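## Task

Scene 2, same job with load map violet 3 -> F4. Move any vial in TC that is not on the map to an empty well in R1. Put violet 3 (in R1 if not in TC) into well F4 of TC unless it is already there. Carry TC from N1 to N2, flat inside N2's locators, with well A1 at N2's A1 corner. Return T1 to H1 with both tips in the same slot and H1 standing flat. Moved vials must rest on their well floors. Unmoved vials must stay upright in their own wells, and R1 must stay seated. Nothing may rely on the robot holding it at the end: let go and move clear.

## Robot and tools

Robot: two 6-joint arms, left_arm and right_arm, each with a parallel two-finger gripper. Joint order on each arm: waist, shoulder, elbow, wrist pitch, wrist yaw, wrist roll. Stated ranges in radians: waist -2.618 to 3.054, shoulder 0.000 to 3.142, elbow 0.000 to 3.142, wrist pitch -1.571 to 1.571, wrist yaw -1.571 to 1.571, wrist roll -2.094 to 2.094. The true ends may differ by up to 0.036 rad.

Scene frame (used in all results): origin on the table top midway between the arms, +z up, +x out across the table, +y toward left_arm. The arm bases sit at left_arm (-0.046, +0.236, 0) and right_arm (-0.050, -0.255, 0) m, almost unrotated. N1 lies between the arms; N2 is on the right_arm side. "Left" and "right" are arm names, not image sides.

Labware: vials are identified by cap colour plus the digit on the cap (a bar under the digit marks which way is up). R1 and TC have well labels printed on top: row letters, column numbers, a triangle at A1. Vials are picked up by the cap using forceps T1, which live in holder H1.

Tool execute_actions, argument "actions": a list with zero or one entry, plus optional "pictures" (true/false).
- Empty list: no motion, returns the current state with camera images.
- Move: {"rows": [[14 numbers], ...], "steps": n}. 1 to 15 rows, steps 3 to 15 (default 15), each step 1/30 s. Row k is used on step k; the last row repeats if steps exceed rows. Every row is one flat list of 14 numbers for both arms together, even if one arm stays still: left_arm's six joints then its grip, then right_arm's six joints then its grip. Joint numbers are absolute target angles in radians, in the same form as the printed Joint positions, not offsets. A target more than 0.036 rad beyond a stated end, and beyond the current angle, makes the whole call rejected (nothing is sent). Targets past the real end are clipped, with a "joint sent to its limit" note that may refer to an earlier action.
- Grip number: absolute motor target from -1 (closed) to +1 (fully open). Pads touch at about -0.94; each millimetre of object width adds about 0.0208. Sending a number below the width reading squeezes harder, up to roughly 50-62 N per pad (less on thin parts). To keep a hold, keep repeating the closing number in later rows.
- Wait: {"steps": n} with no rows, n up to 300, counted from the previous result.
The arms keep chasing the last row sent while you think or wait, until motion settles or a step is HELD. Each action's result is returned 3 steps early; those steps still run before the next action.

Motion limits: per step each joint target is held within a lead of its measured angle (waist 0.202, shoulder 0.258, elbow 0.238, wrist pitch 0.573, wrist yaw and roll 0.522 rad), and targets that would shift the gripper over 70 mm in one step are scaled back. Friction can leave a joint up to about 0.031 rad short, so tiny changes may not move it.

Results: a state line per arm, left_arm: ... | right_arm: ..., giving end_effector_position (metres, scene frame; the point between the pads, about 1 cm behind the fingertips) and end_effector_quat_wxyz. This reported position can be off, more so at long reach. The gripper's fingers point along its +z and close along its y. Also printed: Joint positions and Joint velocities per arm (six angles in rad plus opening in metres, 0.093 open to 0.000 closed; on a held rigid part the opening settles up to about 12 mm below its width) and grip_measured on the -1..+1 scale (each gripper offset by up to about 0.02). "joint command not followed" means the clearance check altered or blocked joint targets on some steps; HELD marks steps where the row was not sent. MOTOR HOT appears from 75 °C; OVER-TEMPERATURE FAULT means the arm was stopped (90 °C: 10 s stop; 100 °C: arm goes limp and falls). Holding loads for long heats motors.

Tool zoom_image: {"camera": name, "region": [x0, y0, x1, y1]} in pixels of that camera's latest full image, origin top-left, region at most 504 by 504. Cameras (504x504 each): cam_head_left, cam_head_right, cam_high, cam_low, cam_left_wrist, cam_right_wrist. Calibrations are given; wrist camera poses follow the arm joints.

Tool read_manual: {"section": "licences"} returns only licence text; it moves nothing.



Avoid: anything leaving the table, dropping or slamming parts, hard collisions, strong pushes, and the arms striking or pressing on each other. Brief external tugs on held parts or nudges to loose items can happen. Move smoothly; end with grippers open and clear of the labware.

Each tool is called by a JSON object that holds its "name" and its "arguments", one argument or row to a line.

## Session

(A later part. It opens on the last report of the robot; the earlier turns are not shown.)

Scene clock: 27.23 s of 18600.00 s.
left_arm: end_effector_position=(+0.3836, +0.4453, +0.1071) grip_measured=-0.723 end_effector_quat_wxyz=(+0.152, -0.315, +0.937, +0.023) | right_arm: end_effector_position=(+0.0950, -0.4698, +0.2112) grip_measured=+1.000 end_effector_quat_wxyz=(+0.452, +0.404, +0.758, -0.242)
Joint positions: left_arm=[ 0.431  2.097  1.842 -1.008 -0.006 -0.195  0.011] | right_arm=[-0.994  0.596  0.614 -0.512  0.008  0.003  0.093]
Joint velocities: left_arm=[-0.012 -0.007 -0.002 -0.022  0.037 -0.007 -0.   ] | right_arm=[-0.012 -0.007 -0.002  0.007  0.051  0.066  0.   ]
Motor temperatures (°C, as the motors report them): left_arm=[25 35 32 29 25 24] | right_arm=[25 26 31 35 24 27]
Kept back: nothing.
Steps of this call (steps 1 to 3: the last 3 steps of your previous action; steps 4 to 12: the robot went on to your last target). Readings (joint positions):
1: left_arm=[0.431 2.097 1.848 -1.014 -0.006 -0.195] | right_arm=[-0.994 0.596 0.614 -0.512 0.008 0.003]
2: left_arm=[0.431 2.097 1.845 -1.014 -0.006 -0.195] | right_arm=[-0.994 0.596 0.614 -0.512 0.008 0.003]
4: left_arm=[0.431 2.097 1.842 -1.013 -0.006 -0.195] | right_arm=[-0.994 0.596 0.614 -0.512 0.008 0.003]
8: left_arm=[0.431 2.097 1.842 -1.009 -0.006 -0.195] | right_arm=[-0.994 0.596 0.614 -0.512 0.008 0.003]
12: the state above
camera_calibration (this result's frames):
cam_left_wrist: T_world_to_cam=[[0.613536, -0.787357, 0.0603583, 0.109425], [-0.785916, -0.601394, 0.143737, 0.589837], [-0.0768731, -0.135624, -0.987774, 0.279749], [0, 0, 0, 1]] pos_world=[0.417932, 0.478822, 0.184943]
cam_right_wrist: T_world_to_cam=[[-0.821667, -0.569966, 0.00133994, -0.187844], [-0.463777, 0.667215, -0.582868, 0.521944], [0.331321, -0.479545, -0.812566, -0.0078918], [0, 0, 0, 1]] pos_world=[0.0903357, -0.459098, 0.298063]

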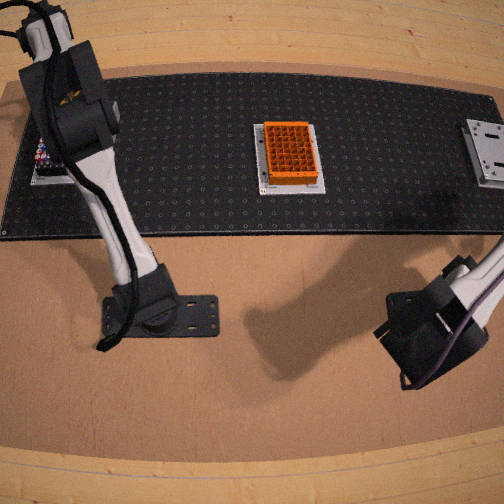

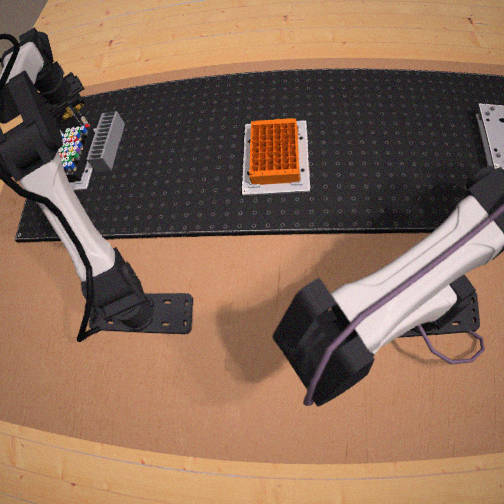

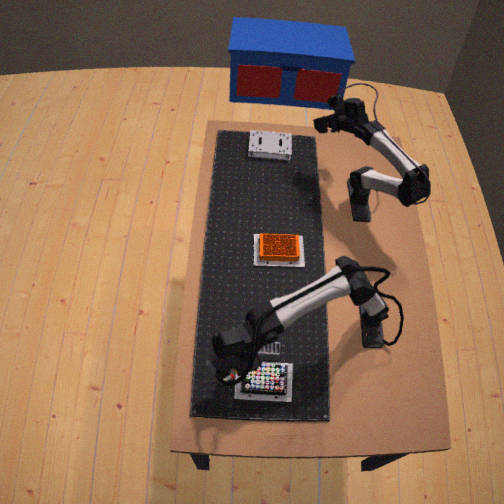

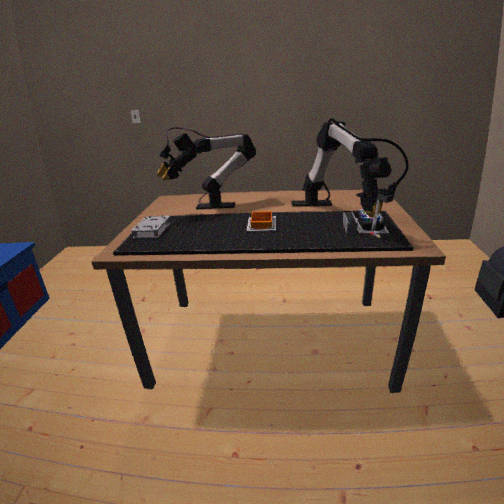

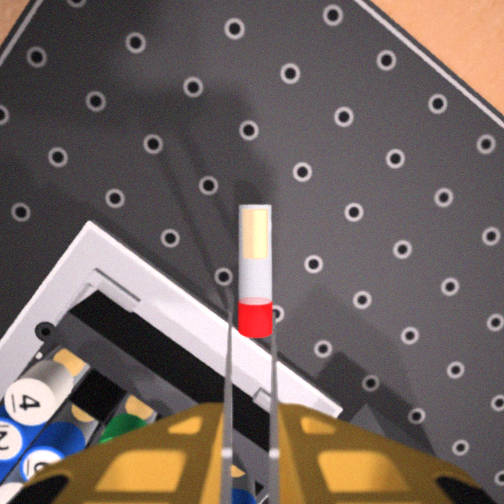

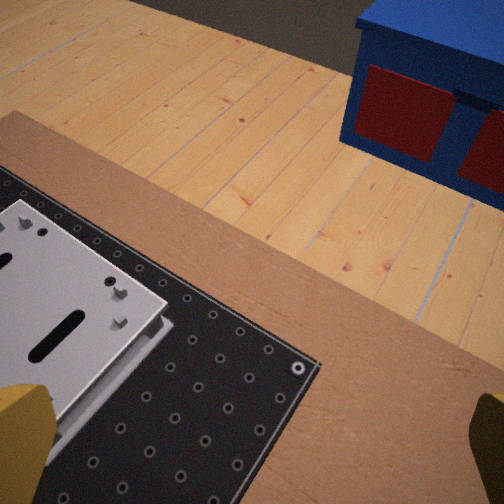

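{"name": "execute_actions", "arguments": {
  "actions": [
    {"rows":[[0.431,2.09,1.83,-0.985,0.011,-0.2,-0.72,-1,0.6,0.6,-0.5,0,0,1],[0.431,2.09,1.83,-0.985,0.011,-0.2,-0.72,-1,0.6,0.6,-0.5,0,0,1],[0.431,2.09,1.83,-0.985,0.011,-0.2,-0.72,-1,0.6,0.6,-0.5,0,0,1],[0.431,2.09,1.83,-0.985,0.011,-0.2,-0.72,-1,0.6,0.6,-0.5,0,0,1],[0.431,2.09,1.83,-0.985,0.011,-0.2,-0.72,-1,0.6,0.6,-0.5,0,0,1],[0.431,2.09,1.83,-0.98,0.011,-0.2,-0.72,-1,0.6,0.6,-0.5,0,0,1],[0.431,2.09,1.826,-0.976,0.011,-0.2,-0.72,-1,0.6,0.6,-0.5,0,0,1],[0.431,2.09,1.822,-0.972,0.011,-0.2,-0.72,-1,0.6,0.6,-0.5,0,0,1],[0.431,2.09,1.818,-0.968,0.011,-0.2,-0.72,-1,0.6,0.6,-0.5,0,0,1],[0.431,2.09,1.814,-0.966,0.011,-0.2,-0.72,-1,0.6,0.6,-0.5,0,0,1],[0.431,2.09,1.81,-0.966,0.011,-0.2,-0.72,-1,0.6,0.6,-0.5,0,0,1],[0.431,2.09,1.806,-0.966,0.011,-0.2,-0.72,-1,0.6,0.6,-0.5,0,0,1]]}
  ]
}}

{"name": "execute_actions", "arguments": {
  "actions": [
    {"steps":12}
  ],
  "pictures": true
}}

{"name": "zoom_image", "arguments": {
  "camera": "cam_left_wrist",
  "region": [170, 210, 330, 370]
}}

{"name": "zoom_image", "arguments": {
  "camera": "cam_low",
  "region": [350, 210, 400, 260]
}}

Scene clock: 27.93 s of 18600.00 s.
left_arm: end_effector_position=(+0.3849, +0.4445, +0.1041) grip_measured=-0.723 end_effector_quat_wxyz=(+0.154, -0.314, +0.937, +0.019) | right_arm: end_effector_position=(+0.0950, -0.4698, +0.2112) grip_measured=+1.000 end_effector_quat_wxyz=(+0.452, +0.404, +0.758, -0.242)
Joint positions: left_arm=[ 0.431  2.097  1.829 -0.991  0.002 -0.195  0.011] | right_arm=[-0.994  0.596  0.614 -0.512  0.008  0.003  0.093]
Joint velocities: left_arm=[ 0.002 -0.022 -0.144  0.007  0.022  0.022 -0.001] | right_arm=[-0.012 -0.002  0.017 -0.022 -0.022  0.037  0.   ]
Motor temperatures (°C, as the motors report them): left_arm=[25 36 32 29 25 24] | right_arm=[25 26 31 35 24 27]
Steps of this call (steps 1 to 9: the robot went on to your last target; steps 10 to 21: the first 12 steps of this action). Readings (joint positions):
10: left_arm=[0.431 2.097 1.842 -1.007 -0.005 -0.195] | right_arm=[-0.994 0.596 0.614 -0.512 0.008 0.003]
11: left_arm=[0.431 2.097 1.842 -1.007 -0.003 -0.195] | right_arm=[-0.994 0.596 0.614 -0.512 0.008 0.003]
13: left_arm=[0.431 2.097 1.842 -1.007 -0.001 -0.195] | right_arm=[-0.994 0.596 0.614 -0.512 0.008 0.003]
17: left_arm=[0.431 2.097 1.842 -1.004 0.001 -0.195] | right_arm=[-0.994 0.596 0.614 -0.512 0.008 0.003]
21: the state above

Scene clock: 28.33 s of 18600.00 s.
left_arm: end_effector_position=(+0.3839, +0.4438, +0.1012) grip_measured=-0.723 end_effector_quat_wxyz=(+0.152, -0.314, +0.937, +0.018) | right_arm: end_effector_position=(+0.0950, -0.4698, +0.2112) grip_measured=+1.000 end_effector_quat_wxyz=(+0.452, +0.404, +0.758, -0.242)
Joint positions: left_arm=[ 0.431  2.097  1.819 -0.986  0.003 -0.195  0.011] | right_arm=[-0.994  0.596  0.614 -0.512  0.008  0.003  0.093]
Joint velocities: left_arm=[-0.002 -0.002 -0.012 -0.051 -0.007  0.081 -0.   ] | right_arm=[-0.022  0.002  0.002  0.022  0.081  0.007  0.   ]
Motor temperatures (°C, as the motors report them): left_arm=[25 36 32 29 25 24] | right_arm=[25 26 31 35 24 27]
Kept back: nothing.
Steps of this call (steps 1 to 3: the last 3 steps of your previous action; steps 4 to 12: the robot went on to your last target). Readings (joint positions):
1: left_arm=[0.431 2.097 1.824 -0.991 0.002 -0.195] | right_arm=[-0.994 0.596 0.614 -0.512 0.008 0.003]
2: left_arm=[0.431 2.097 1.821 -0.991 0.002 -0.195] | right_arm=[-0.994 0.596 0.614 -0.512 0.008 0.003]
4: left_arm=[0.431 2.097 1.819 -0.990 0.002 -0.195] | right_arm=[-0.994 0.596 0.614 -0.512 0.008 0.003]
8: left_arm=[0.431 2.097 1.819 -0.987 0.003 -0.195] | right_arm=[-0.994 0.596 0.614 -0.512 0.008 0.003]
12: the state above
camera_calibration (this result's frames):
cam_left_wrist: T_world_to_cam=[[0.611275, -0.788466, 0.0682853, 0.10898], [-0.787889, -0.598141, 0.146486, 0.589019], [-0.0746553, -0.143345, -0.986853, 0.276261], [0, 0, 0, 1]] pos_world=[0.418089, 0.477844, 0.178904]
cam_right_wrist: T_world_to_cam=[[-0.821667, -0.569966, 0.00133994, -0.187844], [-0.463777, 0.667215, -0.582868, 0.521944], [0.331321, -0.479545, -0.812566, -0.0078918], [0, 0, 0, 1]] pos_world=[0.0903357, -0.459098, 0.298063]

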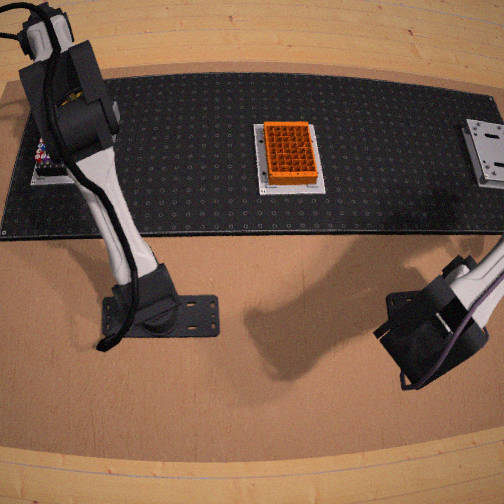

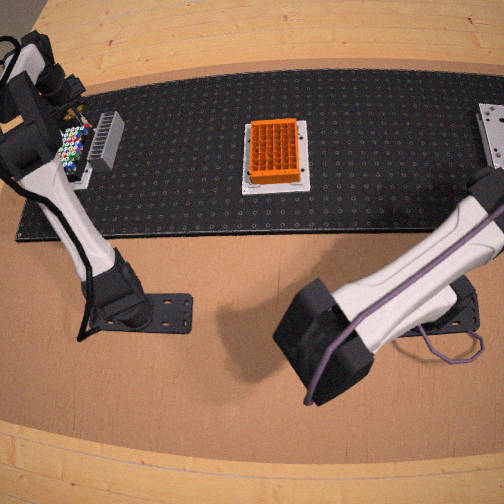

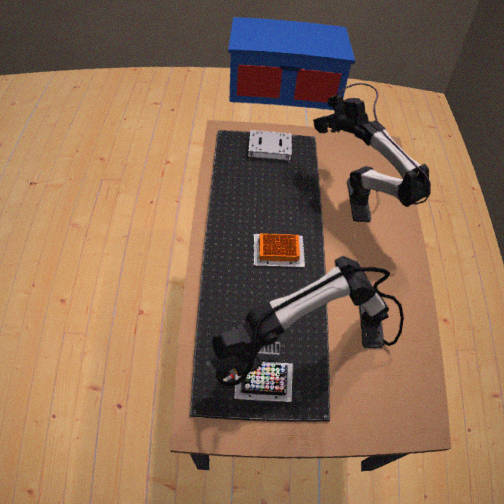

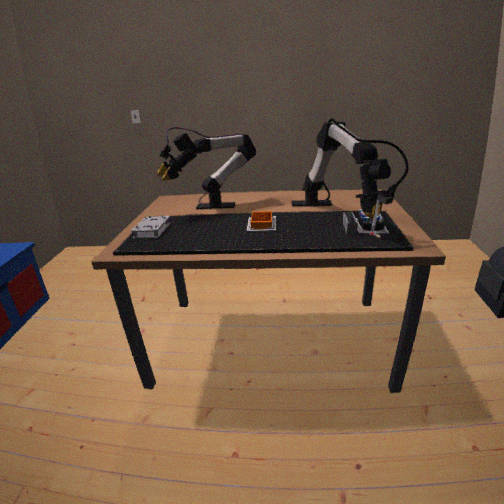

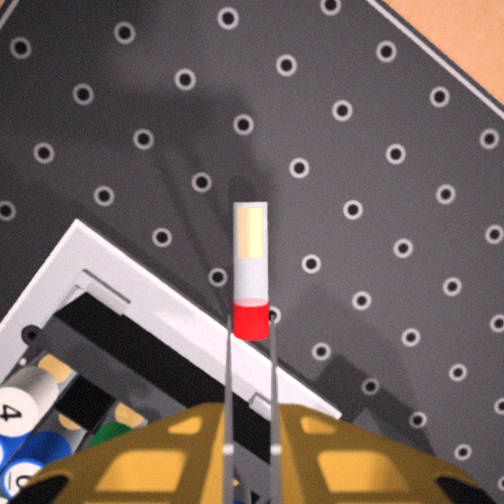

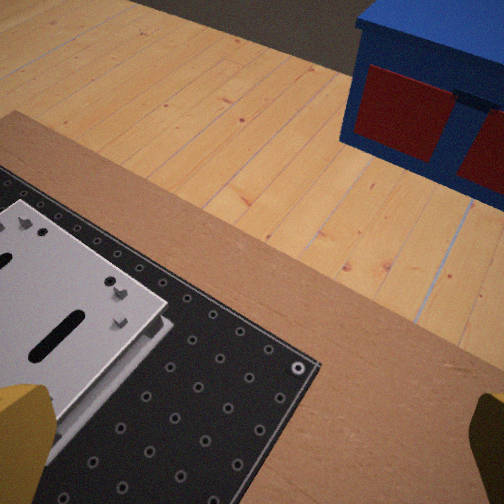

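Region (170, 210, 330, 370) of cam_left_wrist's 504x504 image, scaled by 3.150, with more detail than that image has.

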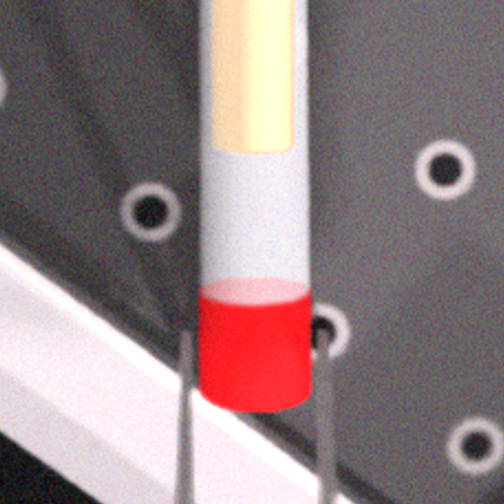

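Region (350, 210, 400, 260) of cam_low's 504x504 image, scaled by 10.080, with more detail than that image has.

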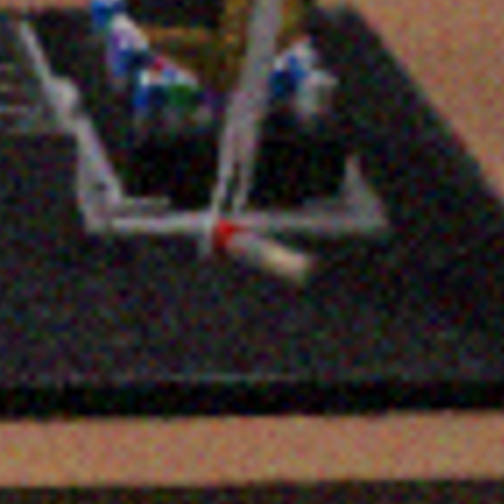

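{"name": "execute_actions", "arguments": {
  "actions": [
    {"rows":[[0.431,2.09,1.82,-0.986,0.005,-0.2,-0.75,-1,0.6,0.6,-0.5,0,0,1],[0.431,2.09,1.82,-0.986,0.005,-0.2,-0.77,-1,0.6,0.6,-0.5,0,0,1],[0.431,2.09,1.82,-0.986,0.005,-0.2,-0.79,-1,0.6,0.6,-0.5,0,0,1],[0.431,2.09,1.82,-0.986,0.005,-0.2,-0.81,-1,0.6,0.6,-0.5,0,0,1],[0.431,2.09,1.82,-0.986,0.005,-0.2,-0.82,-1,0.6,0.6,-0.5,0,0,1],[0.431,2.09,1.82,-0.986,0.005,-0.2,-0.82,-1,0.6,0.6,-0.5,0,0,1],[0.431,2.09,1.82,-0.986,0.005,-0.2,-0.82,-1,0.6,0.6,-0.5,0,0,1],[0.431,2.09,1.84,-1.0,0.005,-0.2,-0.82,-1,0.6,0.6,-0.5,0,0,1],[0.431,2.09,1.846,-1.006,0.005,-0.2,-0.82,-1,0.6,0.6,-0.5,0,0,1],[0.431,2.09,1.852,-1.012,0.005,-0.2,-0.82,-1,0.6,0.6,-0.5,0,0,1],[0.431,2.09,1.858,-1.018,0.005,-0.2,-0.82,-1,0.6,0.6,-0.5,0,0,1],[0.431,2.09,1.864,-1.024,0.005,-0.2,-0.82,-1,0.6,0.6,-0.5,0,0,1],[0.431,2.09,1.87,-1.03,0.005,-0.2,-0.82,-1,0.6,0.6,-0.5,0,0,1],[0.431,2.09,1.876,-1.036,0.005,-0.2,-0.82,-1,0.6,0.6,-0.5,0,0,1],[0.431,2.09,1.882,-1.042,0.005,-0.2,-0.82,-1,0.6,0.6,-0.5,0,0,1]]}
  ]
}}

{"name": "execute_actions", "arguments": {
  "actions": [
    {"rows":[[0.431,2.09,1.888,-1.048,0.005,-0.2,-0.82,-1,0.6,0.6,-0.5,0,0,1],[0.431,2.09,1.894,-1.054,0.005,-0.2,-0.82,-1,0.6,0.6,-0.5,0,0,1],[0.431,2.09,1.9,-1.06,0.005,-0.2,-0.82,-1,0.6,0.6,-0.5,0,0,1],[0.431,2.09,1.906,-1.066,0.005,-0.2,-0.82,-1,0.6,0.6,-0.5,0,0,1],[0.431,2.09,1.912,-1.072,0.005,-0.2,-0.82,-1,0.6,0.6,-0.5,0,0,1],[0.431,2.09,1.918,-1.078,0.005,-0.2,-0.82,-1,0.6,0.6,-0.5,0,0,1],[0.431,2.09,1.924,-1.084,0.005,-0.2,-0.82,-1,0.6,0.6,-0.5,0,0,1],[0.431,2.09,1.93,-1.09,0.005,-0.2,-0.82,-1,0.6,0.6,-0.5,0,0,1],[0.431,2.09,1.936,-1.09,0.005,-0.2,-0.82,-1,0.6,0.6,-0.5,0,0,1],[0.431,2.09,1.942,-1.09,0.005,-0.2,-0.82,-1,0.6,0.6,-0.5,0,0,1]]}
  ],
  "pictures": true
}}

{"name": "zoom_image", "arguments": {
  "camera": "cam_low",
  "region": [340, 180, 410, 250]
}}

Scene clock: 29.27 s of 18600.00 s.
left_arm: end_effector_position=(+0.3835, +0.4436, +0.1036) grip_measured=-0.813 end_effector_quat_wxyz=(+0.151, -0.314, +0.937, +0.018) | right_arm: end_effector_position=(+0.0950, -0.4698, +0.2112) grip_measured=+1.000 end_effector_quat_wxyz=(+0.452, +0.404, +0.758, -0.242)
Joint positions: left_arm=[ 0.431  2.097  1.829 -0.998  0.003 -0.195  0.006] | right_arm=[-0.994  0.596  0.614 -0.512  0.008  0.003  0.093]
Joint velocities: left_arm=[-0.012  0.002  0.164 -0.11   0.066 -0.066  0.   ] | right_arm=[-0.027  0.002 -0.002 -0.022  0.037  0.066  0.   ]
Motor temperatures (°C, as the motors report them): left_arm=[25 36 32 29 25 24] | right_arm=[25 26 31 35 24 27]
Steps of this call (steps 1 to 15: the robot went on to your last target; step 16: nothing new was sent; steps 17 to 28: the first 12 steps of this action). Readings (joint positions):
17: left_arm=[0.431 2.097 1.819 -0.986 0.003 -0.195] | right_arm=[-0.994 0.596 0.614 -0.512 0.008 0.003]
18: left_arm=[0.431 2.097 1.819 -0.986 0.003 -0.195] | right_arm=[-0.994 0.596 0.614 -0.512 0.008 0.003]
20: left_arm=[0.431 2.097 1.819 -0.986 0.003 -0.195] | right_arm=[-0.994 0.596 0.614 -0.512 0.008 0.003]
24: left_arm=[0.431 2.097 1.819 -0.986 0.003 -0.195] | right_arm=[-0.994 0.596 0.614 -0.512 0.008 0.003]
28: the state above

Scene clock: 29.77 s of 18600.00 s.
left_arm: end_effector_position=(+0.3873, +0.4454, +0.1275) grip_measured=-0.813 end_effector_quat_wxyz=(+0.160, -0.314, +0.936, +0.019) | right_arm: end_effector_position=(+0.0950, -0.4698, +0.2112) grip_measured=+1.000 end_effector_quat_wxyz=(+0.452, +0.404, +0.758, -0.242)
Joint positions: left_arm=[ 0.431  2.097  1.918 -1.067  0.003 -0.195  0.006] | right_arm=[-0.994  0.596  0.614 -0.512  0.008  0.003  0.093]
Joint velocities: left_arm=[ 0.002 -0.002  0.085 -0.037 -0.022 -0.022 -0.001] | right_arm=[-0.012 -0.007 -0.012 -0.066 -0.007 -0.095  0.   ]
Motor temperatures (°C, as the motors report them): left_arm=[25 36 33 29 25 24] | right_arm=[25 26 31 35 24 27]
Steps of this call (steps 1 to 3: the last 3 steps of your previous action; steps 4 to 15: the first 12 steps of this action). Readings (joint positions):
4: left_arm=[0.431 2.097 1.855 -1.015 0.003 -0.195] | right_arm=[-0.994 0.596 0.614 -0.512 0.008 0.003]
5: left_arm=[0.431 2.097 1.862 -1.020 0.003 -0.195] | right_arm=[-0.994 0.596 0.614 -0.512 0.008 0.003]
7: left_arm=[0.431 2.097 1.874 -1.030 0.003 -0.195] | right_arm=[-0.994 0.596 0.614 -0.512 0.008 0.003]
11: left_arm=[0.431 2.097 1.898 -1.053 0.003 -0.195] | right_arm=[-0.994 0.596 0.614 -0.512 0.008 0.003]
15: the state above
camera_calibration (this result's frames):
cam_left_wrist: T_world_to_cam=[[0.610144, -0.789015, 0.0719627, 0.106611], [-0.790111, -0.59922, 0.129073, 0.592457], [-0.058719, -0.135612, -0.989021, 0.293333], [0, 0, 0, 1]] pos_world=[0.420283, 0.478909, 0.20597]
cam_right_wrist: T_world_to_cam=[[-0.821667, -0.569966, 0.00133994, -0.187844], [-0.463777, 0.667215, -0.582868, 0.521944], [0.331321, -0.479545, -0.812566, -0.0078918], [0, 0, 0, 1]] pos_world=[0.0903357, -0.459098, 0.298063]

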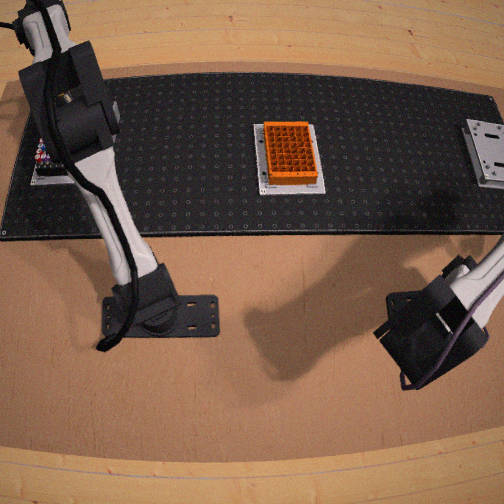

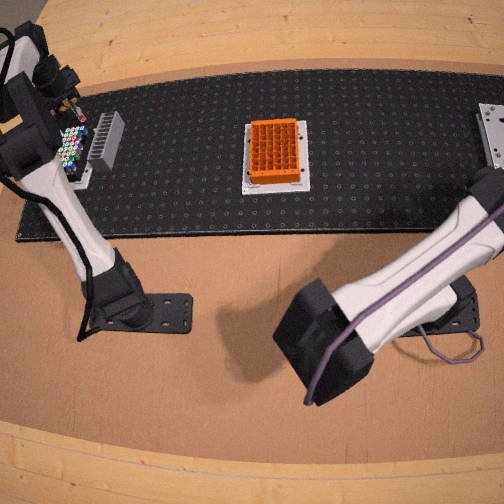

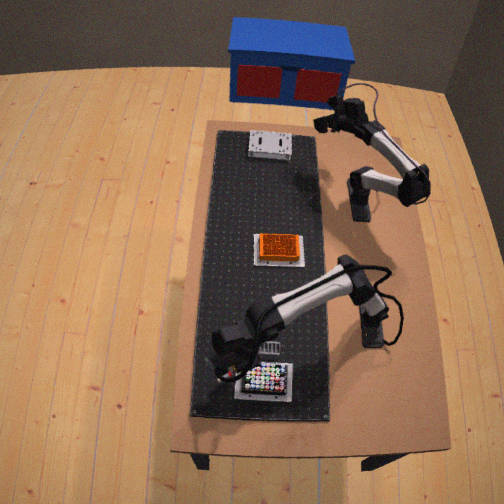

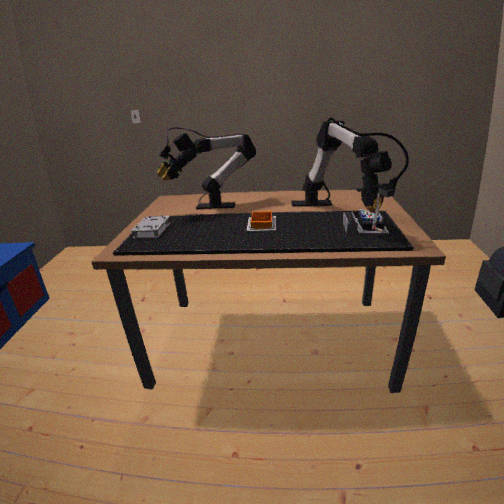

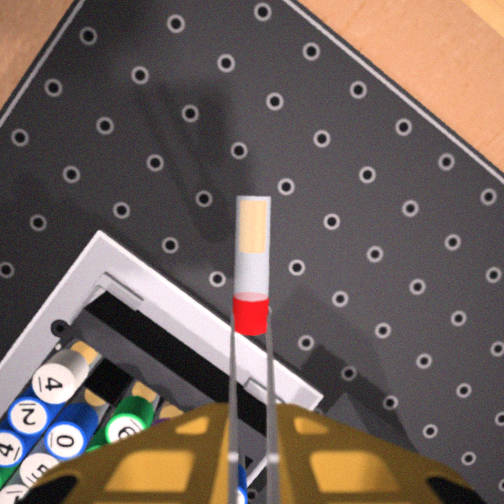

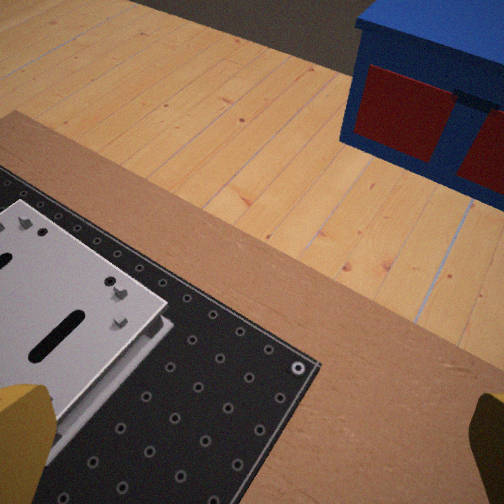

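Region (340, 180, 410, 250) of cam_low's 504x504 image, scaled by 7.200, with more detail than that image has.

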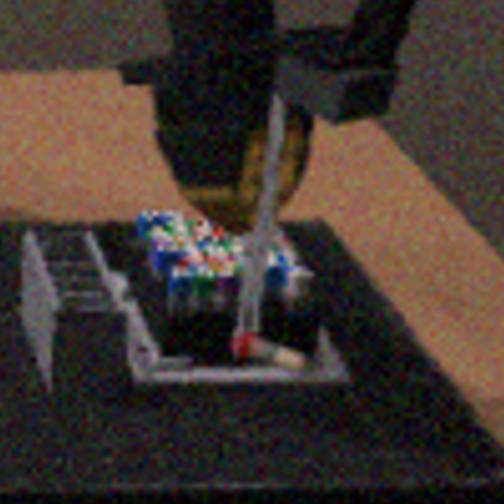

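{"name": "execute_actions", "arguments": {
  "actions": [
    {"rows":[[0.431,2.09,1.942,-1.09,0.005,-0.2,-0.81,-1,0.6,0.6,-0.5,0,0,1],[0.431,2.09,1.942,-1.09,0.005,-0.2,-0.80,-1,0.6,0.6,-0.5,0,0,1],[0.431,2.09,1.942,-1.09,0.005,-0.2,-0.79,-1,0.6,0.6,-0.5,0,0,1],[0.431,2.09,1.942,-1.09,0.005,-0.2,-0.78,-1,0.6,0.6,-0.5,0,0,1]]}
  ],
  "pictures": true
}}

Scene clock: 30.30 s of 18600.00 s.
left_arm: end_effector_position=(+0.3858, +0.4447, +0.1278) grip_measured=-0.781 end_effector_quat_wxyz=(+0.157, -0.314, +0.936, +0.019) | right_arm: end_effector_position=(+0.0950, -0.4698, +0.2112) grip_measured=+1.000 end_effector_quat_wxyz=(+0.452, +0.404, +0.758, -0.242)
Joint positions: left_arm=[ 0.431  2.097  1.921 -1.077  0.003 -0.195  0.008] | right_arm=[-0.994  0.596  0.614 -0.512  0.008  0.003  0.093]
Joint velocities: left_arm=[-0.012 -0.002 -0.012 -0.022 -0.022  0.022  0.   ] | right_arm=[-0.002 -0.002 -0.017 -0.007 -0.007 -0.022  0.   ]
Motor temperatures (°C, as the motors report them): left_arm=[25 36 33 29 25 24] | right_arm=[25 26 31 35 24 27]
Steps of this call (steps 1 to 3: the last 3 steps of your previous action; step 4: the robot went on to your last target; steps 5 to 16: the first 12 steps of this action). Readings (joint positions):
5: left_arm=[0.431 2.097 1.921 -1.073 0.003 -0.195] | right_arm=[-0.994 0.596 0.614 -0.512 0.008 0.003]
6: left_arm=[0.431 2.097 1.921 -1.074 0.003 -0.195] | right_arm=[-0.994 0.596 0.614 -0.512 0.008 0.003]
8: left_arm=[0.431 2.097 1.921 -1.075 0.003 -0.195] | right_arm=[-0.994 0.596 0.614 -0.512 0.008 0.003]
12: left_arm=[0.431 2.097 1.921 -1.077 0.003 -0.195] | right_arm=[-0.994 0.596 0.614 -0.512 0.008 0.003]
16: the state above
camera_calibration (this result's frames):
cam_left_wrist: T_world_to_cam=[[0.610585, -0.788802, 0.070557, 0.106836], [-0.789293, -0.598823, 0.135747, 0.589479], [-0.0648264, -0.138575, -0.988228, 0.297058], [0, 0, 0, 1]] pos_world=[0.419297, 0.478431, 0.206003]
cam_right_wrist: T_world_to_cam=[[-0.821667, -0.569966, 0.00133994, -0.187844], [-0.463777, 0.667215, -0.582868, 0.521944], [0.331321, -0.479545, -0.812566, -0.0078918], [0, 0, 0, 1]] pos_world=[0.0903357, -0.459098, 0.298063]

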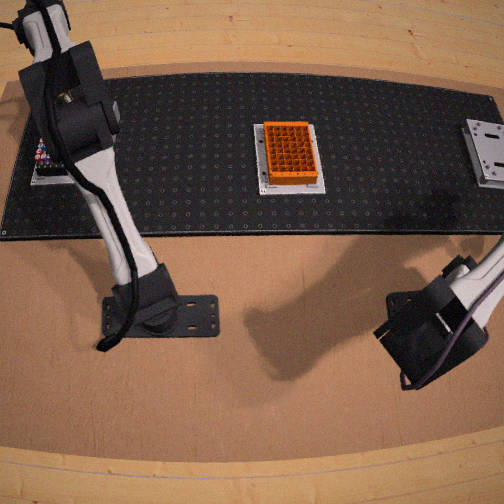

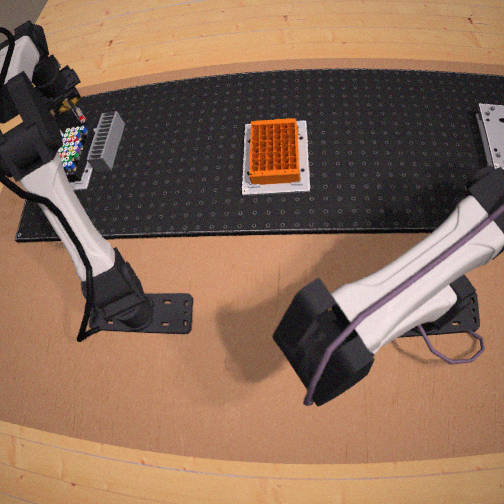

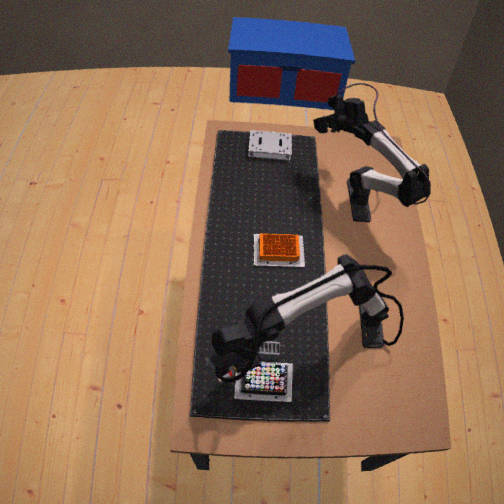

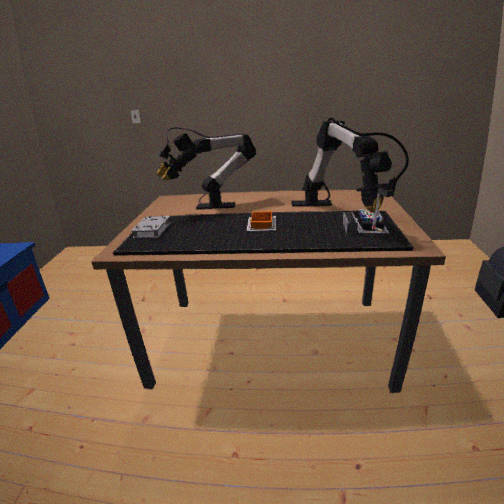

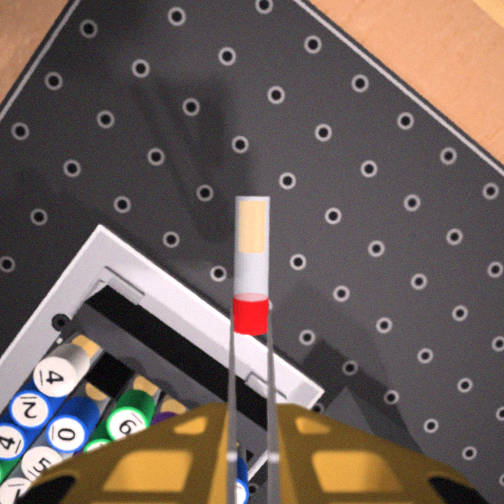

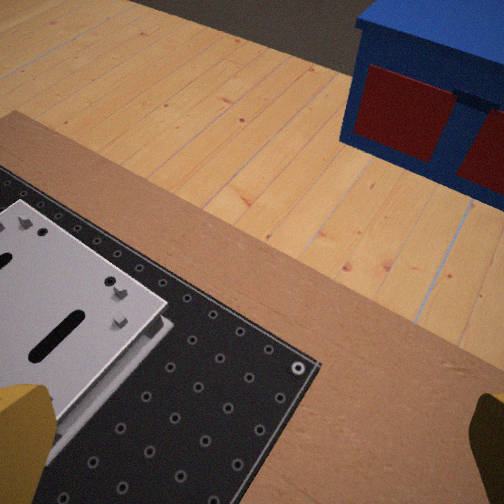

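{"name": "execute_actions", "arguments": {
  "actions": [
    {"rows":[[0.431,2.09,1.942,-1.09,0.005,-0.2,-0.775,-1,0.6,0.6,-0.5,0,0,1],[0.431,2.09,1.942,-1.09,0.005,-0.2,-0.77,-1,0.6,0.6,-0.5,0,0,1],[0.431,2.09,1.942,-1.09,0.005,-0.2,-0.765,-1,0.6,0.6,-0.5,0,0,1]]}
  ],
  "pictures": true
}}

Scene clock: 30.80 s of 18600.00 s.
left_arm: end_effector_position=(+0.3858, +0.4447, +0.1278) grip_measured=-0.767 end_effector_quat_wxyz=(+0.157, -0.314, +0.936, +0.019) | right_arm: end_effector_position=(+0.0950, -0.4698, +0.2112) grip_measured=+1.000 end_effector_quat_wxyz=(+0.452, +0.404, +0.758, -0.242)
Joint positions: left_arm=[ 0.431  2.097  1.921 -1.077  0.003 -0.195  0.008] | right_arm=[-0.994  0.596  0.614 -0.512  0.008  0.003  0.093]
Joint velocities: left_arm=[-0.002  0.002 -0.002  0.066  0.037  0.037  0.001] | right_arm=[-0.002 -0.002  0.007 -0.066 -0.037  0.051  0.   ]
Motor temperatures (°C, as the motors report them): left_arm=[25 36 33 29 25 24] | right_arm=[25 26 31 35 24 27]
Steps of this call (steps 1 to 3: the last 3 steps of your previous action; steps 4 to 15: the first 12 steps of this action). Readings (joint positions):
4: left_arm=[0.431 2.097 1.921 -1.077 0.003 -0.195] | right_arm=[-0.994 0.596 0.614 -0.512 0.008 0.003]
5: left_arm=[0.431 2.097 1.921 -1.077 0.003 -0.195] | right_arm=[-0.994 0.596 0.614 -0.512 0.008 0.003]
7: left_arm=[0.431 2.097 1.921 -1.077 0.003 -0.195] | right_arm=[-0.994 0.596 0.614 -0.512 0.008 0.003]
11: left_arm=[0.431 2.097 1.921 -1.077 0.003 -0.195] | right_arm=[-0.994 0.596 0.614 -0.512 0.008 0.003]
15: the state above
camera_calibration (this result's frames):
cam_left_wrist: T_world_to_cam=[[0.610585, -0.788802, 0.070557, 0.106836], [-0.789293, -0.598823, 0.135747, 0.589479], [-0.0648264, -0.138575, -0.988228, 0.297058], [0, 0, 0, 1]] pos_world=[0.419297, 0.478431, 0.206003]
cam_right_wrist: T_world_to_cam=[[-0.821667, -0.569966, 0.00133994, -0.187844], [-0.463777, 0.667215, -0.582868, 0.521944], [0.331321, -0.479545, -0.812566, -0.0078918], [0, 0, 0, 1]] pos_world=[0.0903357, -0.459098, 0.298063]

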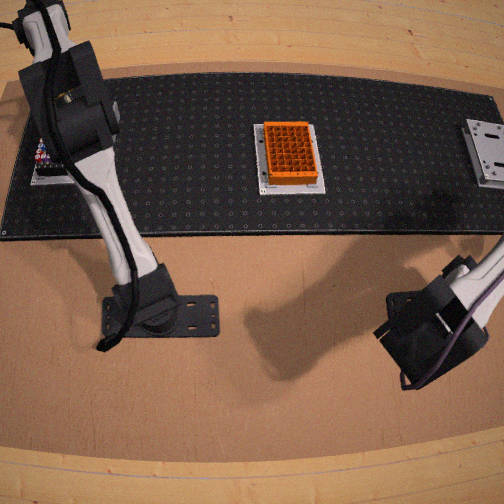

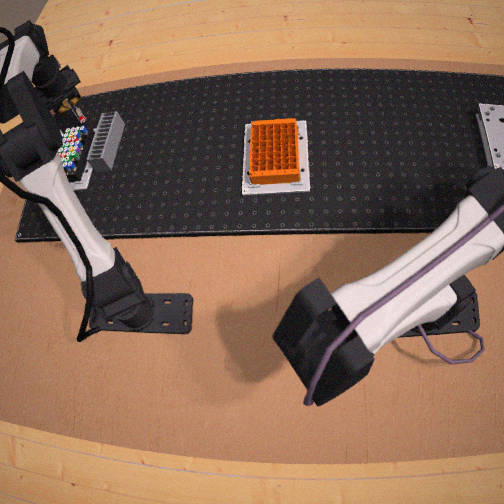

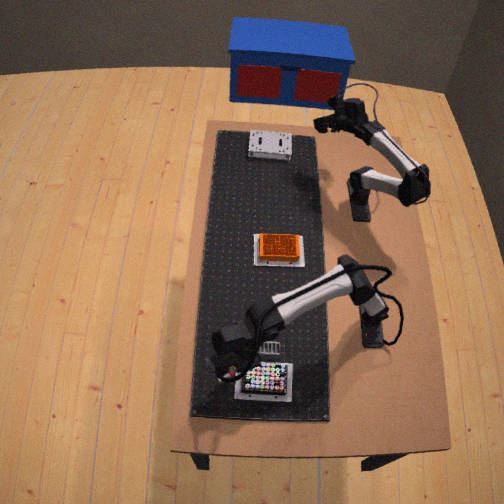

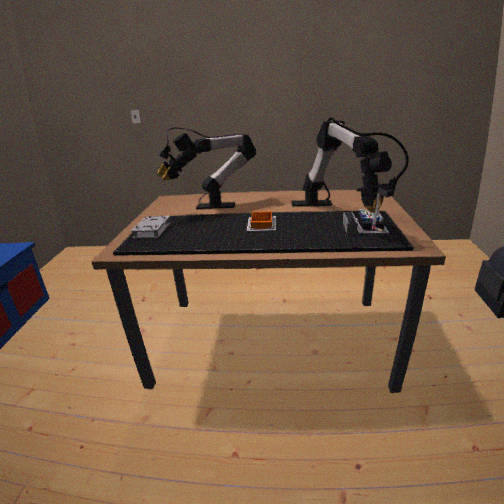

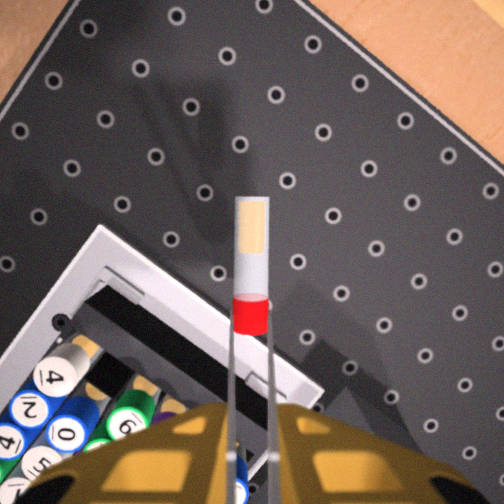

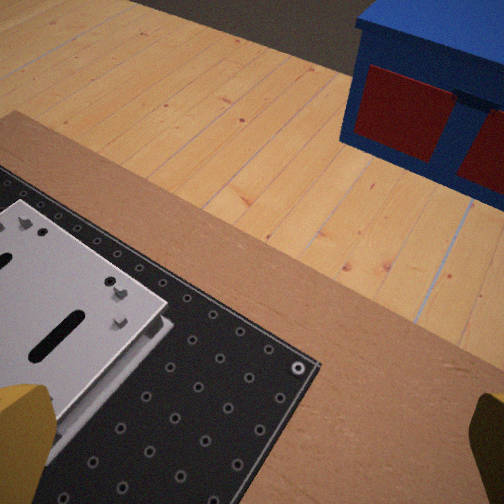

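{"name": "execute_actions", "arguments": {
  "actions": [
    {"rows":[[0.431,2.09,1.942,-1.09,0.005,-0.2,-0.76,-1,0.6,0.6,-0.5,0,0,1],[0.431,2.09,1.942,-1.09,0.005,-0.2,-0.756,-1,0.6,0.6,-0.5,0,0,1]]}
  ],
  "pictures": true
}}

Scene clock: 31.30 s of 18600.00 s.
left_arm: end_effector_position=(+0.3858, +0.4447, +0.1278) grip_measured=-0.758 end_effector_quat_wxyz=(+0.157, -0.314, +0.936, +0.019) | right_arm: end_effector_position=(+0.0950, -0.4698, +0.2112) grip_measured=+1.000 end_effector_quat_wxyz=(+0.452, +0.404, +0.758, -0.242)
Joint positions: left_arm=[ 0.431  2.097  1.921 -1.078  0.003 -0.195  0.009] | right_arm=[-0.994  0.596  0.614 -0.512  0.008  0.003  0.093]
Joint velocities: left_arm=[ 0.017 -0.002  0.002  0.022  0.051  0.007 -0.002] | right_arm=[ 0.002 -0.007 -0.002  0.037 -0.022 -0.007  0.   ]
Motor temperatures (°C, as the motors report them): left_arm=[25 37 33 29 25 24] | right_arm=[25 26 31 35 24 27]
Steps of this call (steps 1 to 3: the last 3 steps of your previous action; steps 4 to 15: the first 12 steps of this action). Readings (joint positions):
4: left_arm=[0.431 2.097 1.921 -1.077 0.003 -0.195] | right_arm=[-0.994 0.596 0.614 -0.512 0.008 0.003]
5: left_arm=[0.431 2.097 1.921 -1.077 0.003 -0.195] | right_arm=[-0.994 0.596 0.614 -0.512 0.008 0.003]
7: left_arm=[0.431 2.097 1.921 -1.077 0.003 -0.195] | right_arm=[-0.994 0.596 0.614 -0.512 0.008 0.003]
11: left_arm=[0.431 2.097 1.921 -1.078 0.003 -0.195] | right_arm=[-0.994 0.596 0.614 -0.512 0.008 0.003]
15: the state above
camera_calibration (this result's frames):
cam_left_wrist: T_world_to_cam=[[0.610609, -0.78879, 0.0704789, 0.106851], [-0.789247, -0.5988, 0.136118, 0.589322], [-0.0651655, -0.13874, -0.988183, 0.297217], [0, 0, 0, 1]] pos_world=[0.419245, 0.478405, 0.205957]
cam_right_wrist: T_world_to_cam=[[-0.821667, -0.569966, 0.00133994, -0.187844], [-0.463777, 0.667215, -0.582868, 0.521944], [0.331321, -0.479545, -0.812566, -0.0078918], [0, 0, 0, 1]] pos_world=[0.0903357, -0.459098, 0.298063]

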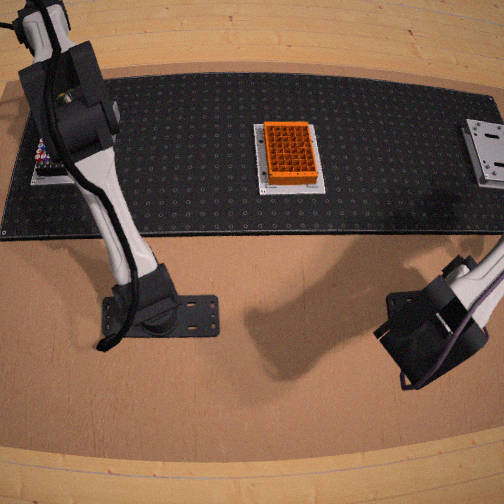

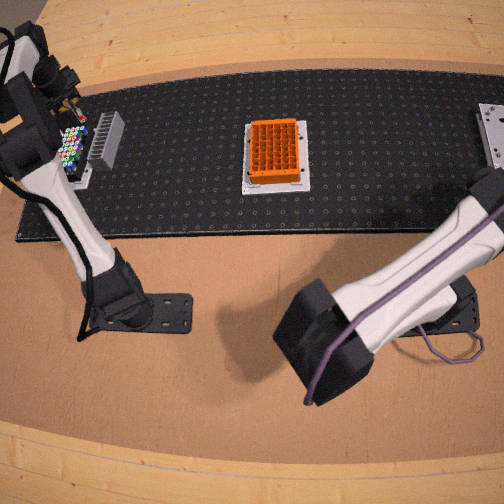

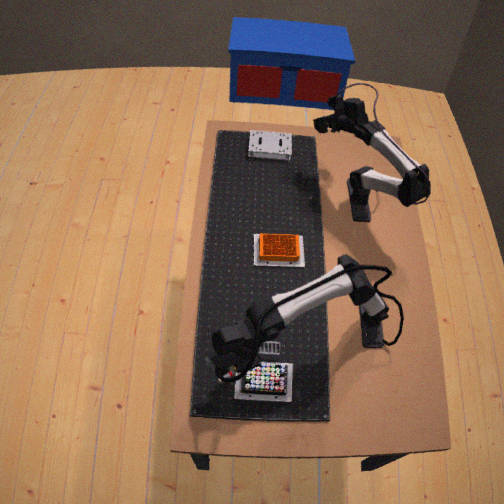

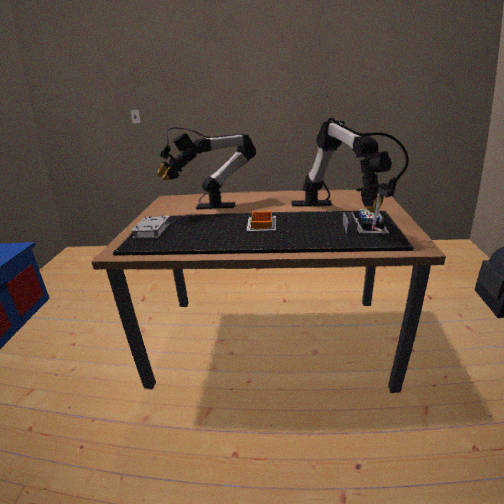

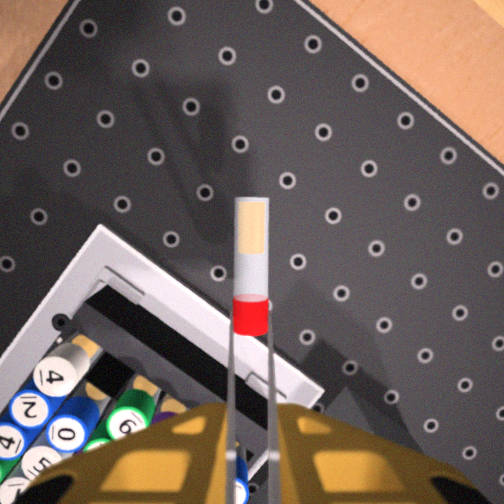

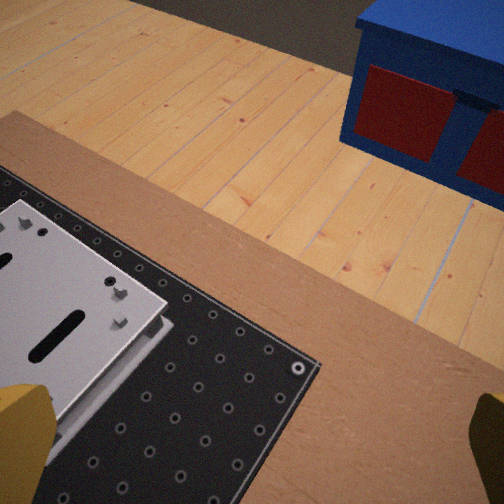

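{"name": "execute_actions", "arguments": {
  "actions": [
    {"rows":[[0.431,2.09,1.942,-1.09,0.005,-0.2,-0.753,-1,0.6,0.6,-0.5,0,0,1],[0.431,2.09,1.942,-1.09,0.005,-0.2,-0.75,-1,0.6,0.6,-0.5,0,0,1]]}
  ],
  "pictures": true
}}

Scene clock: 31.80 s of 18600.00 s.
left_arm: end_effector_position=(+0.3858, +0.4447, +0.1278) grip_measured=-0.752 end_effector_quat_wxyz=(+0.157, -0.314, +0.936, +0.019) | right_arm: end_effector_position=(+0.0950, -0.4698, +0.2112) grip_measured=+1.000 end_effector_quat_wxyz=(+0.452, +0.404, +0.758, -0.242)
Joint positions: left_arm=[ 0.431  2.097  1.921 -1.078  0.003 -0.195  0.009] | right_arm=[-0.994  0.596  0.614 -0.512  0.008  0.003  0.093]
Joint velocities: left_arm=[-0.012  0.002 -0.007 -0.095 -0.022 -0.051 -0.001] | right_arm=[ 0.002  0.007  0.002 -0.051 -0.022  0.022  0.   ]
Motor temperatures (°C, as the motors report them): left_arm=[25 37 33 29 25 24] | right_arm=[25 26 31 35 24 27]
Steps of this call (steps 1 to 3: the last 3 steps of your previous action; steps 4 to 15: the first 12 steps of this action). Readings (joint positions):
4: left_arm=[0.431 2.097 1.921 -1.078 0.003 -0.195] | right_arm=[-0.994 0.596 0.614 -0.512 0.008 0.003]
5: left_arm=[0.431 2.097 1.921 -1.078 0.003 -0.195] | right_arm=[-0.994 0.596 0.614 -0.512 0.008 0.003]
7: left_arm=[0.431 2.097 1.921 -1.078 0.003 -0.195] | right_arm=[-0.994 0.596 0.614 -0.512 0.008 0.003]
11: left_arm=[0.431 2.097 1.921 -1.078 0.003 -0.195] | right_arm=[-0.994 0.596 0.614 -0.512 0.008 0.003]
15: the state above
camera_calibration (this result's frames):
cam_left_wrist: T_world_to_cam=[[0.610609, -0.78879, 0.0704789, 0.106851], [-0.789247, -0.5988, 0.136118, 0.589322], [-0.0651655, -0.13874, -0.988183, 0.297217], [0, 0, 0, 1]] pos_world=[0.419245, 0.478405, 0.205957]
cam_right_wrist: T_world_to_cam=[[-0.821667, -0.569966, 0.00133994, -0.187844], [-0.463777, 0.667215, -0.582868, 0.521944], [0.331321, -0.479545, -0.812566, -0.0078918], [0, 0, 0, 1]] pos_world=[0.0903357, -0.459098, 0.298063]

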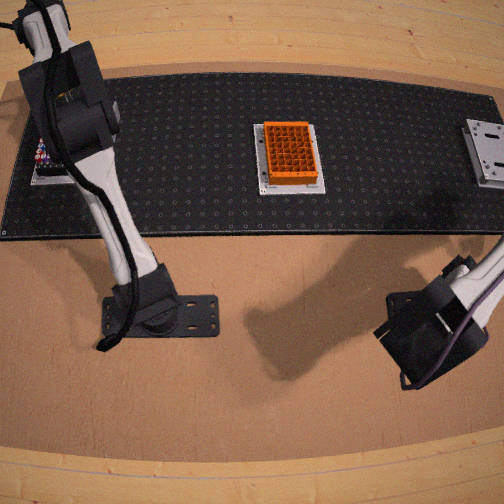

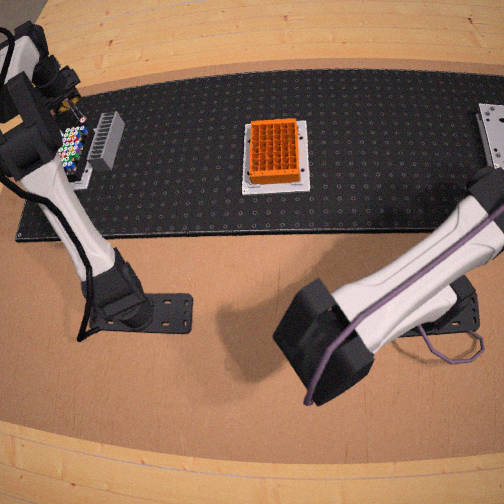

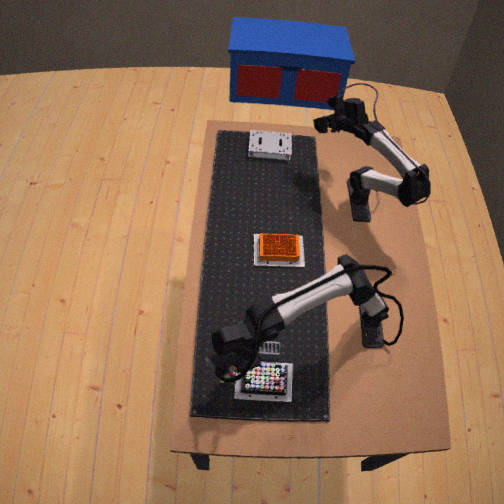

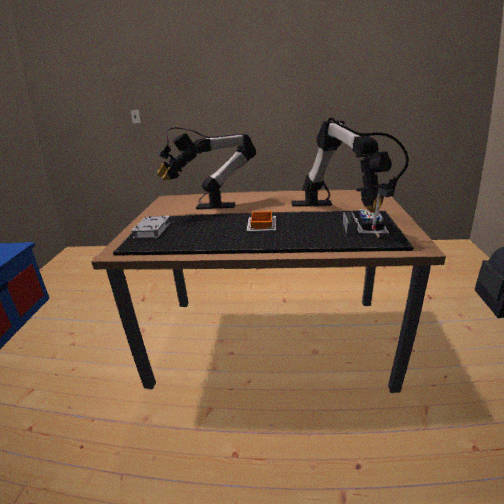

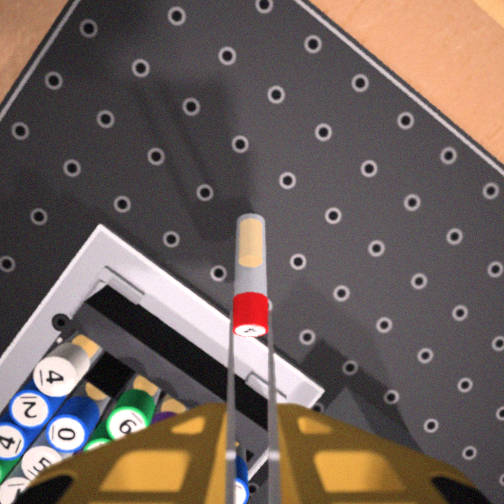

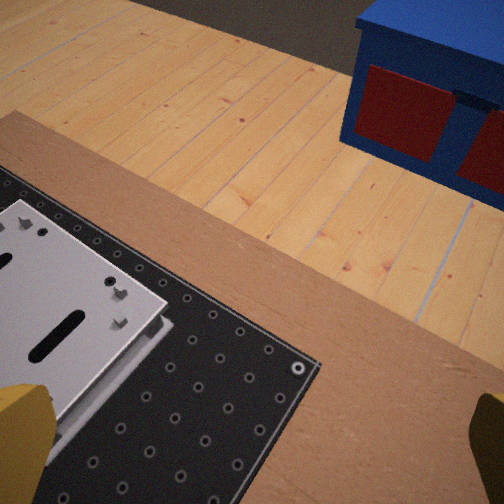

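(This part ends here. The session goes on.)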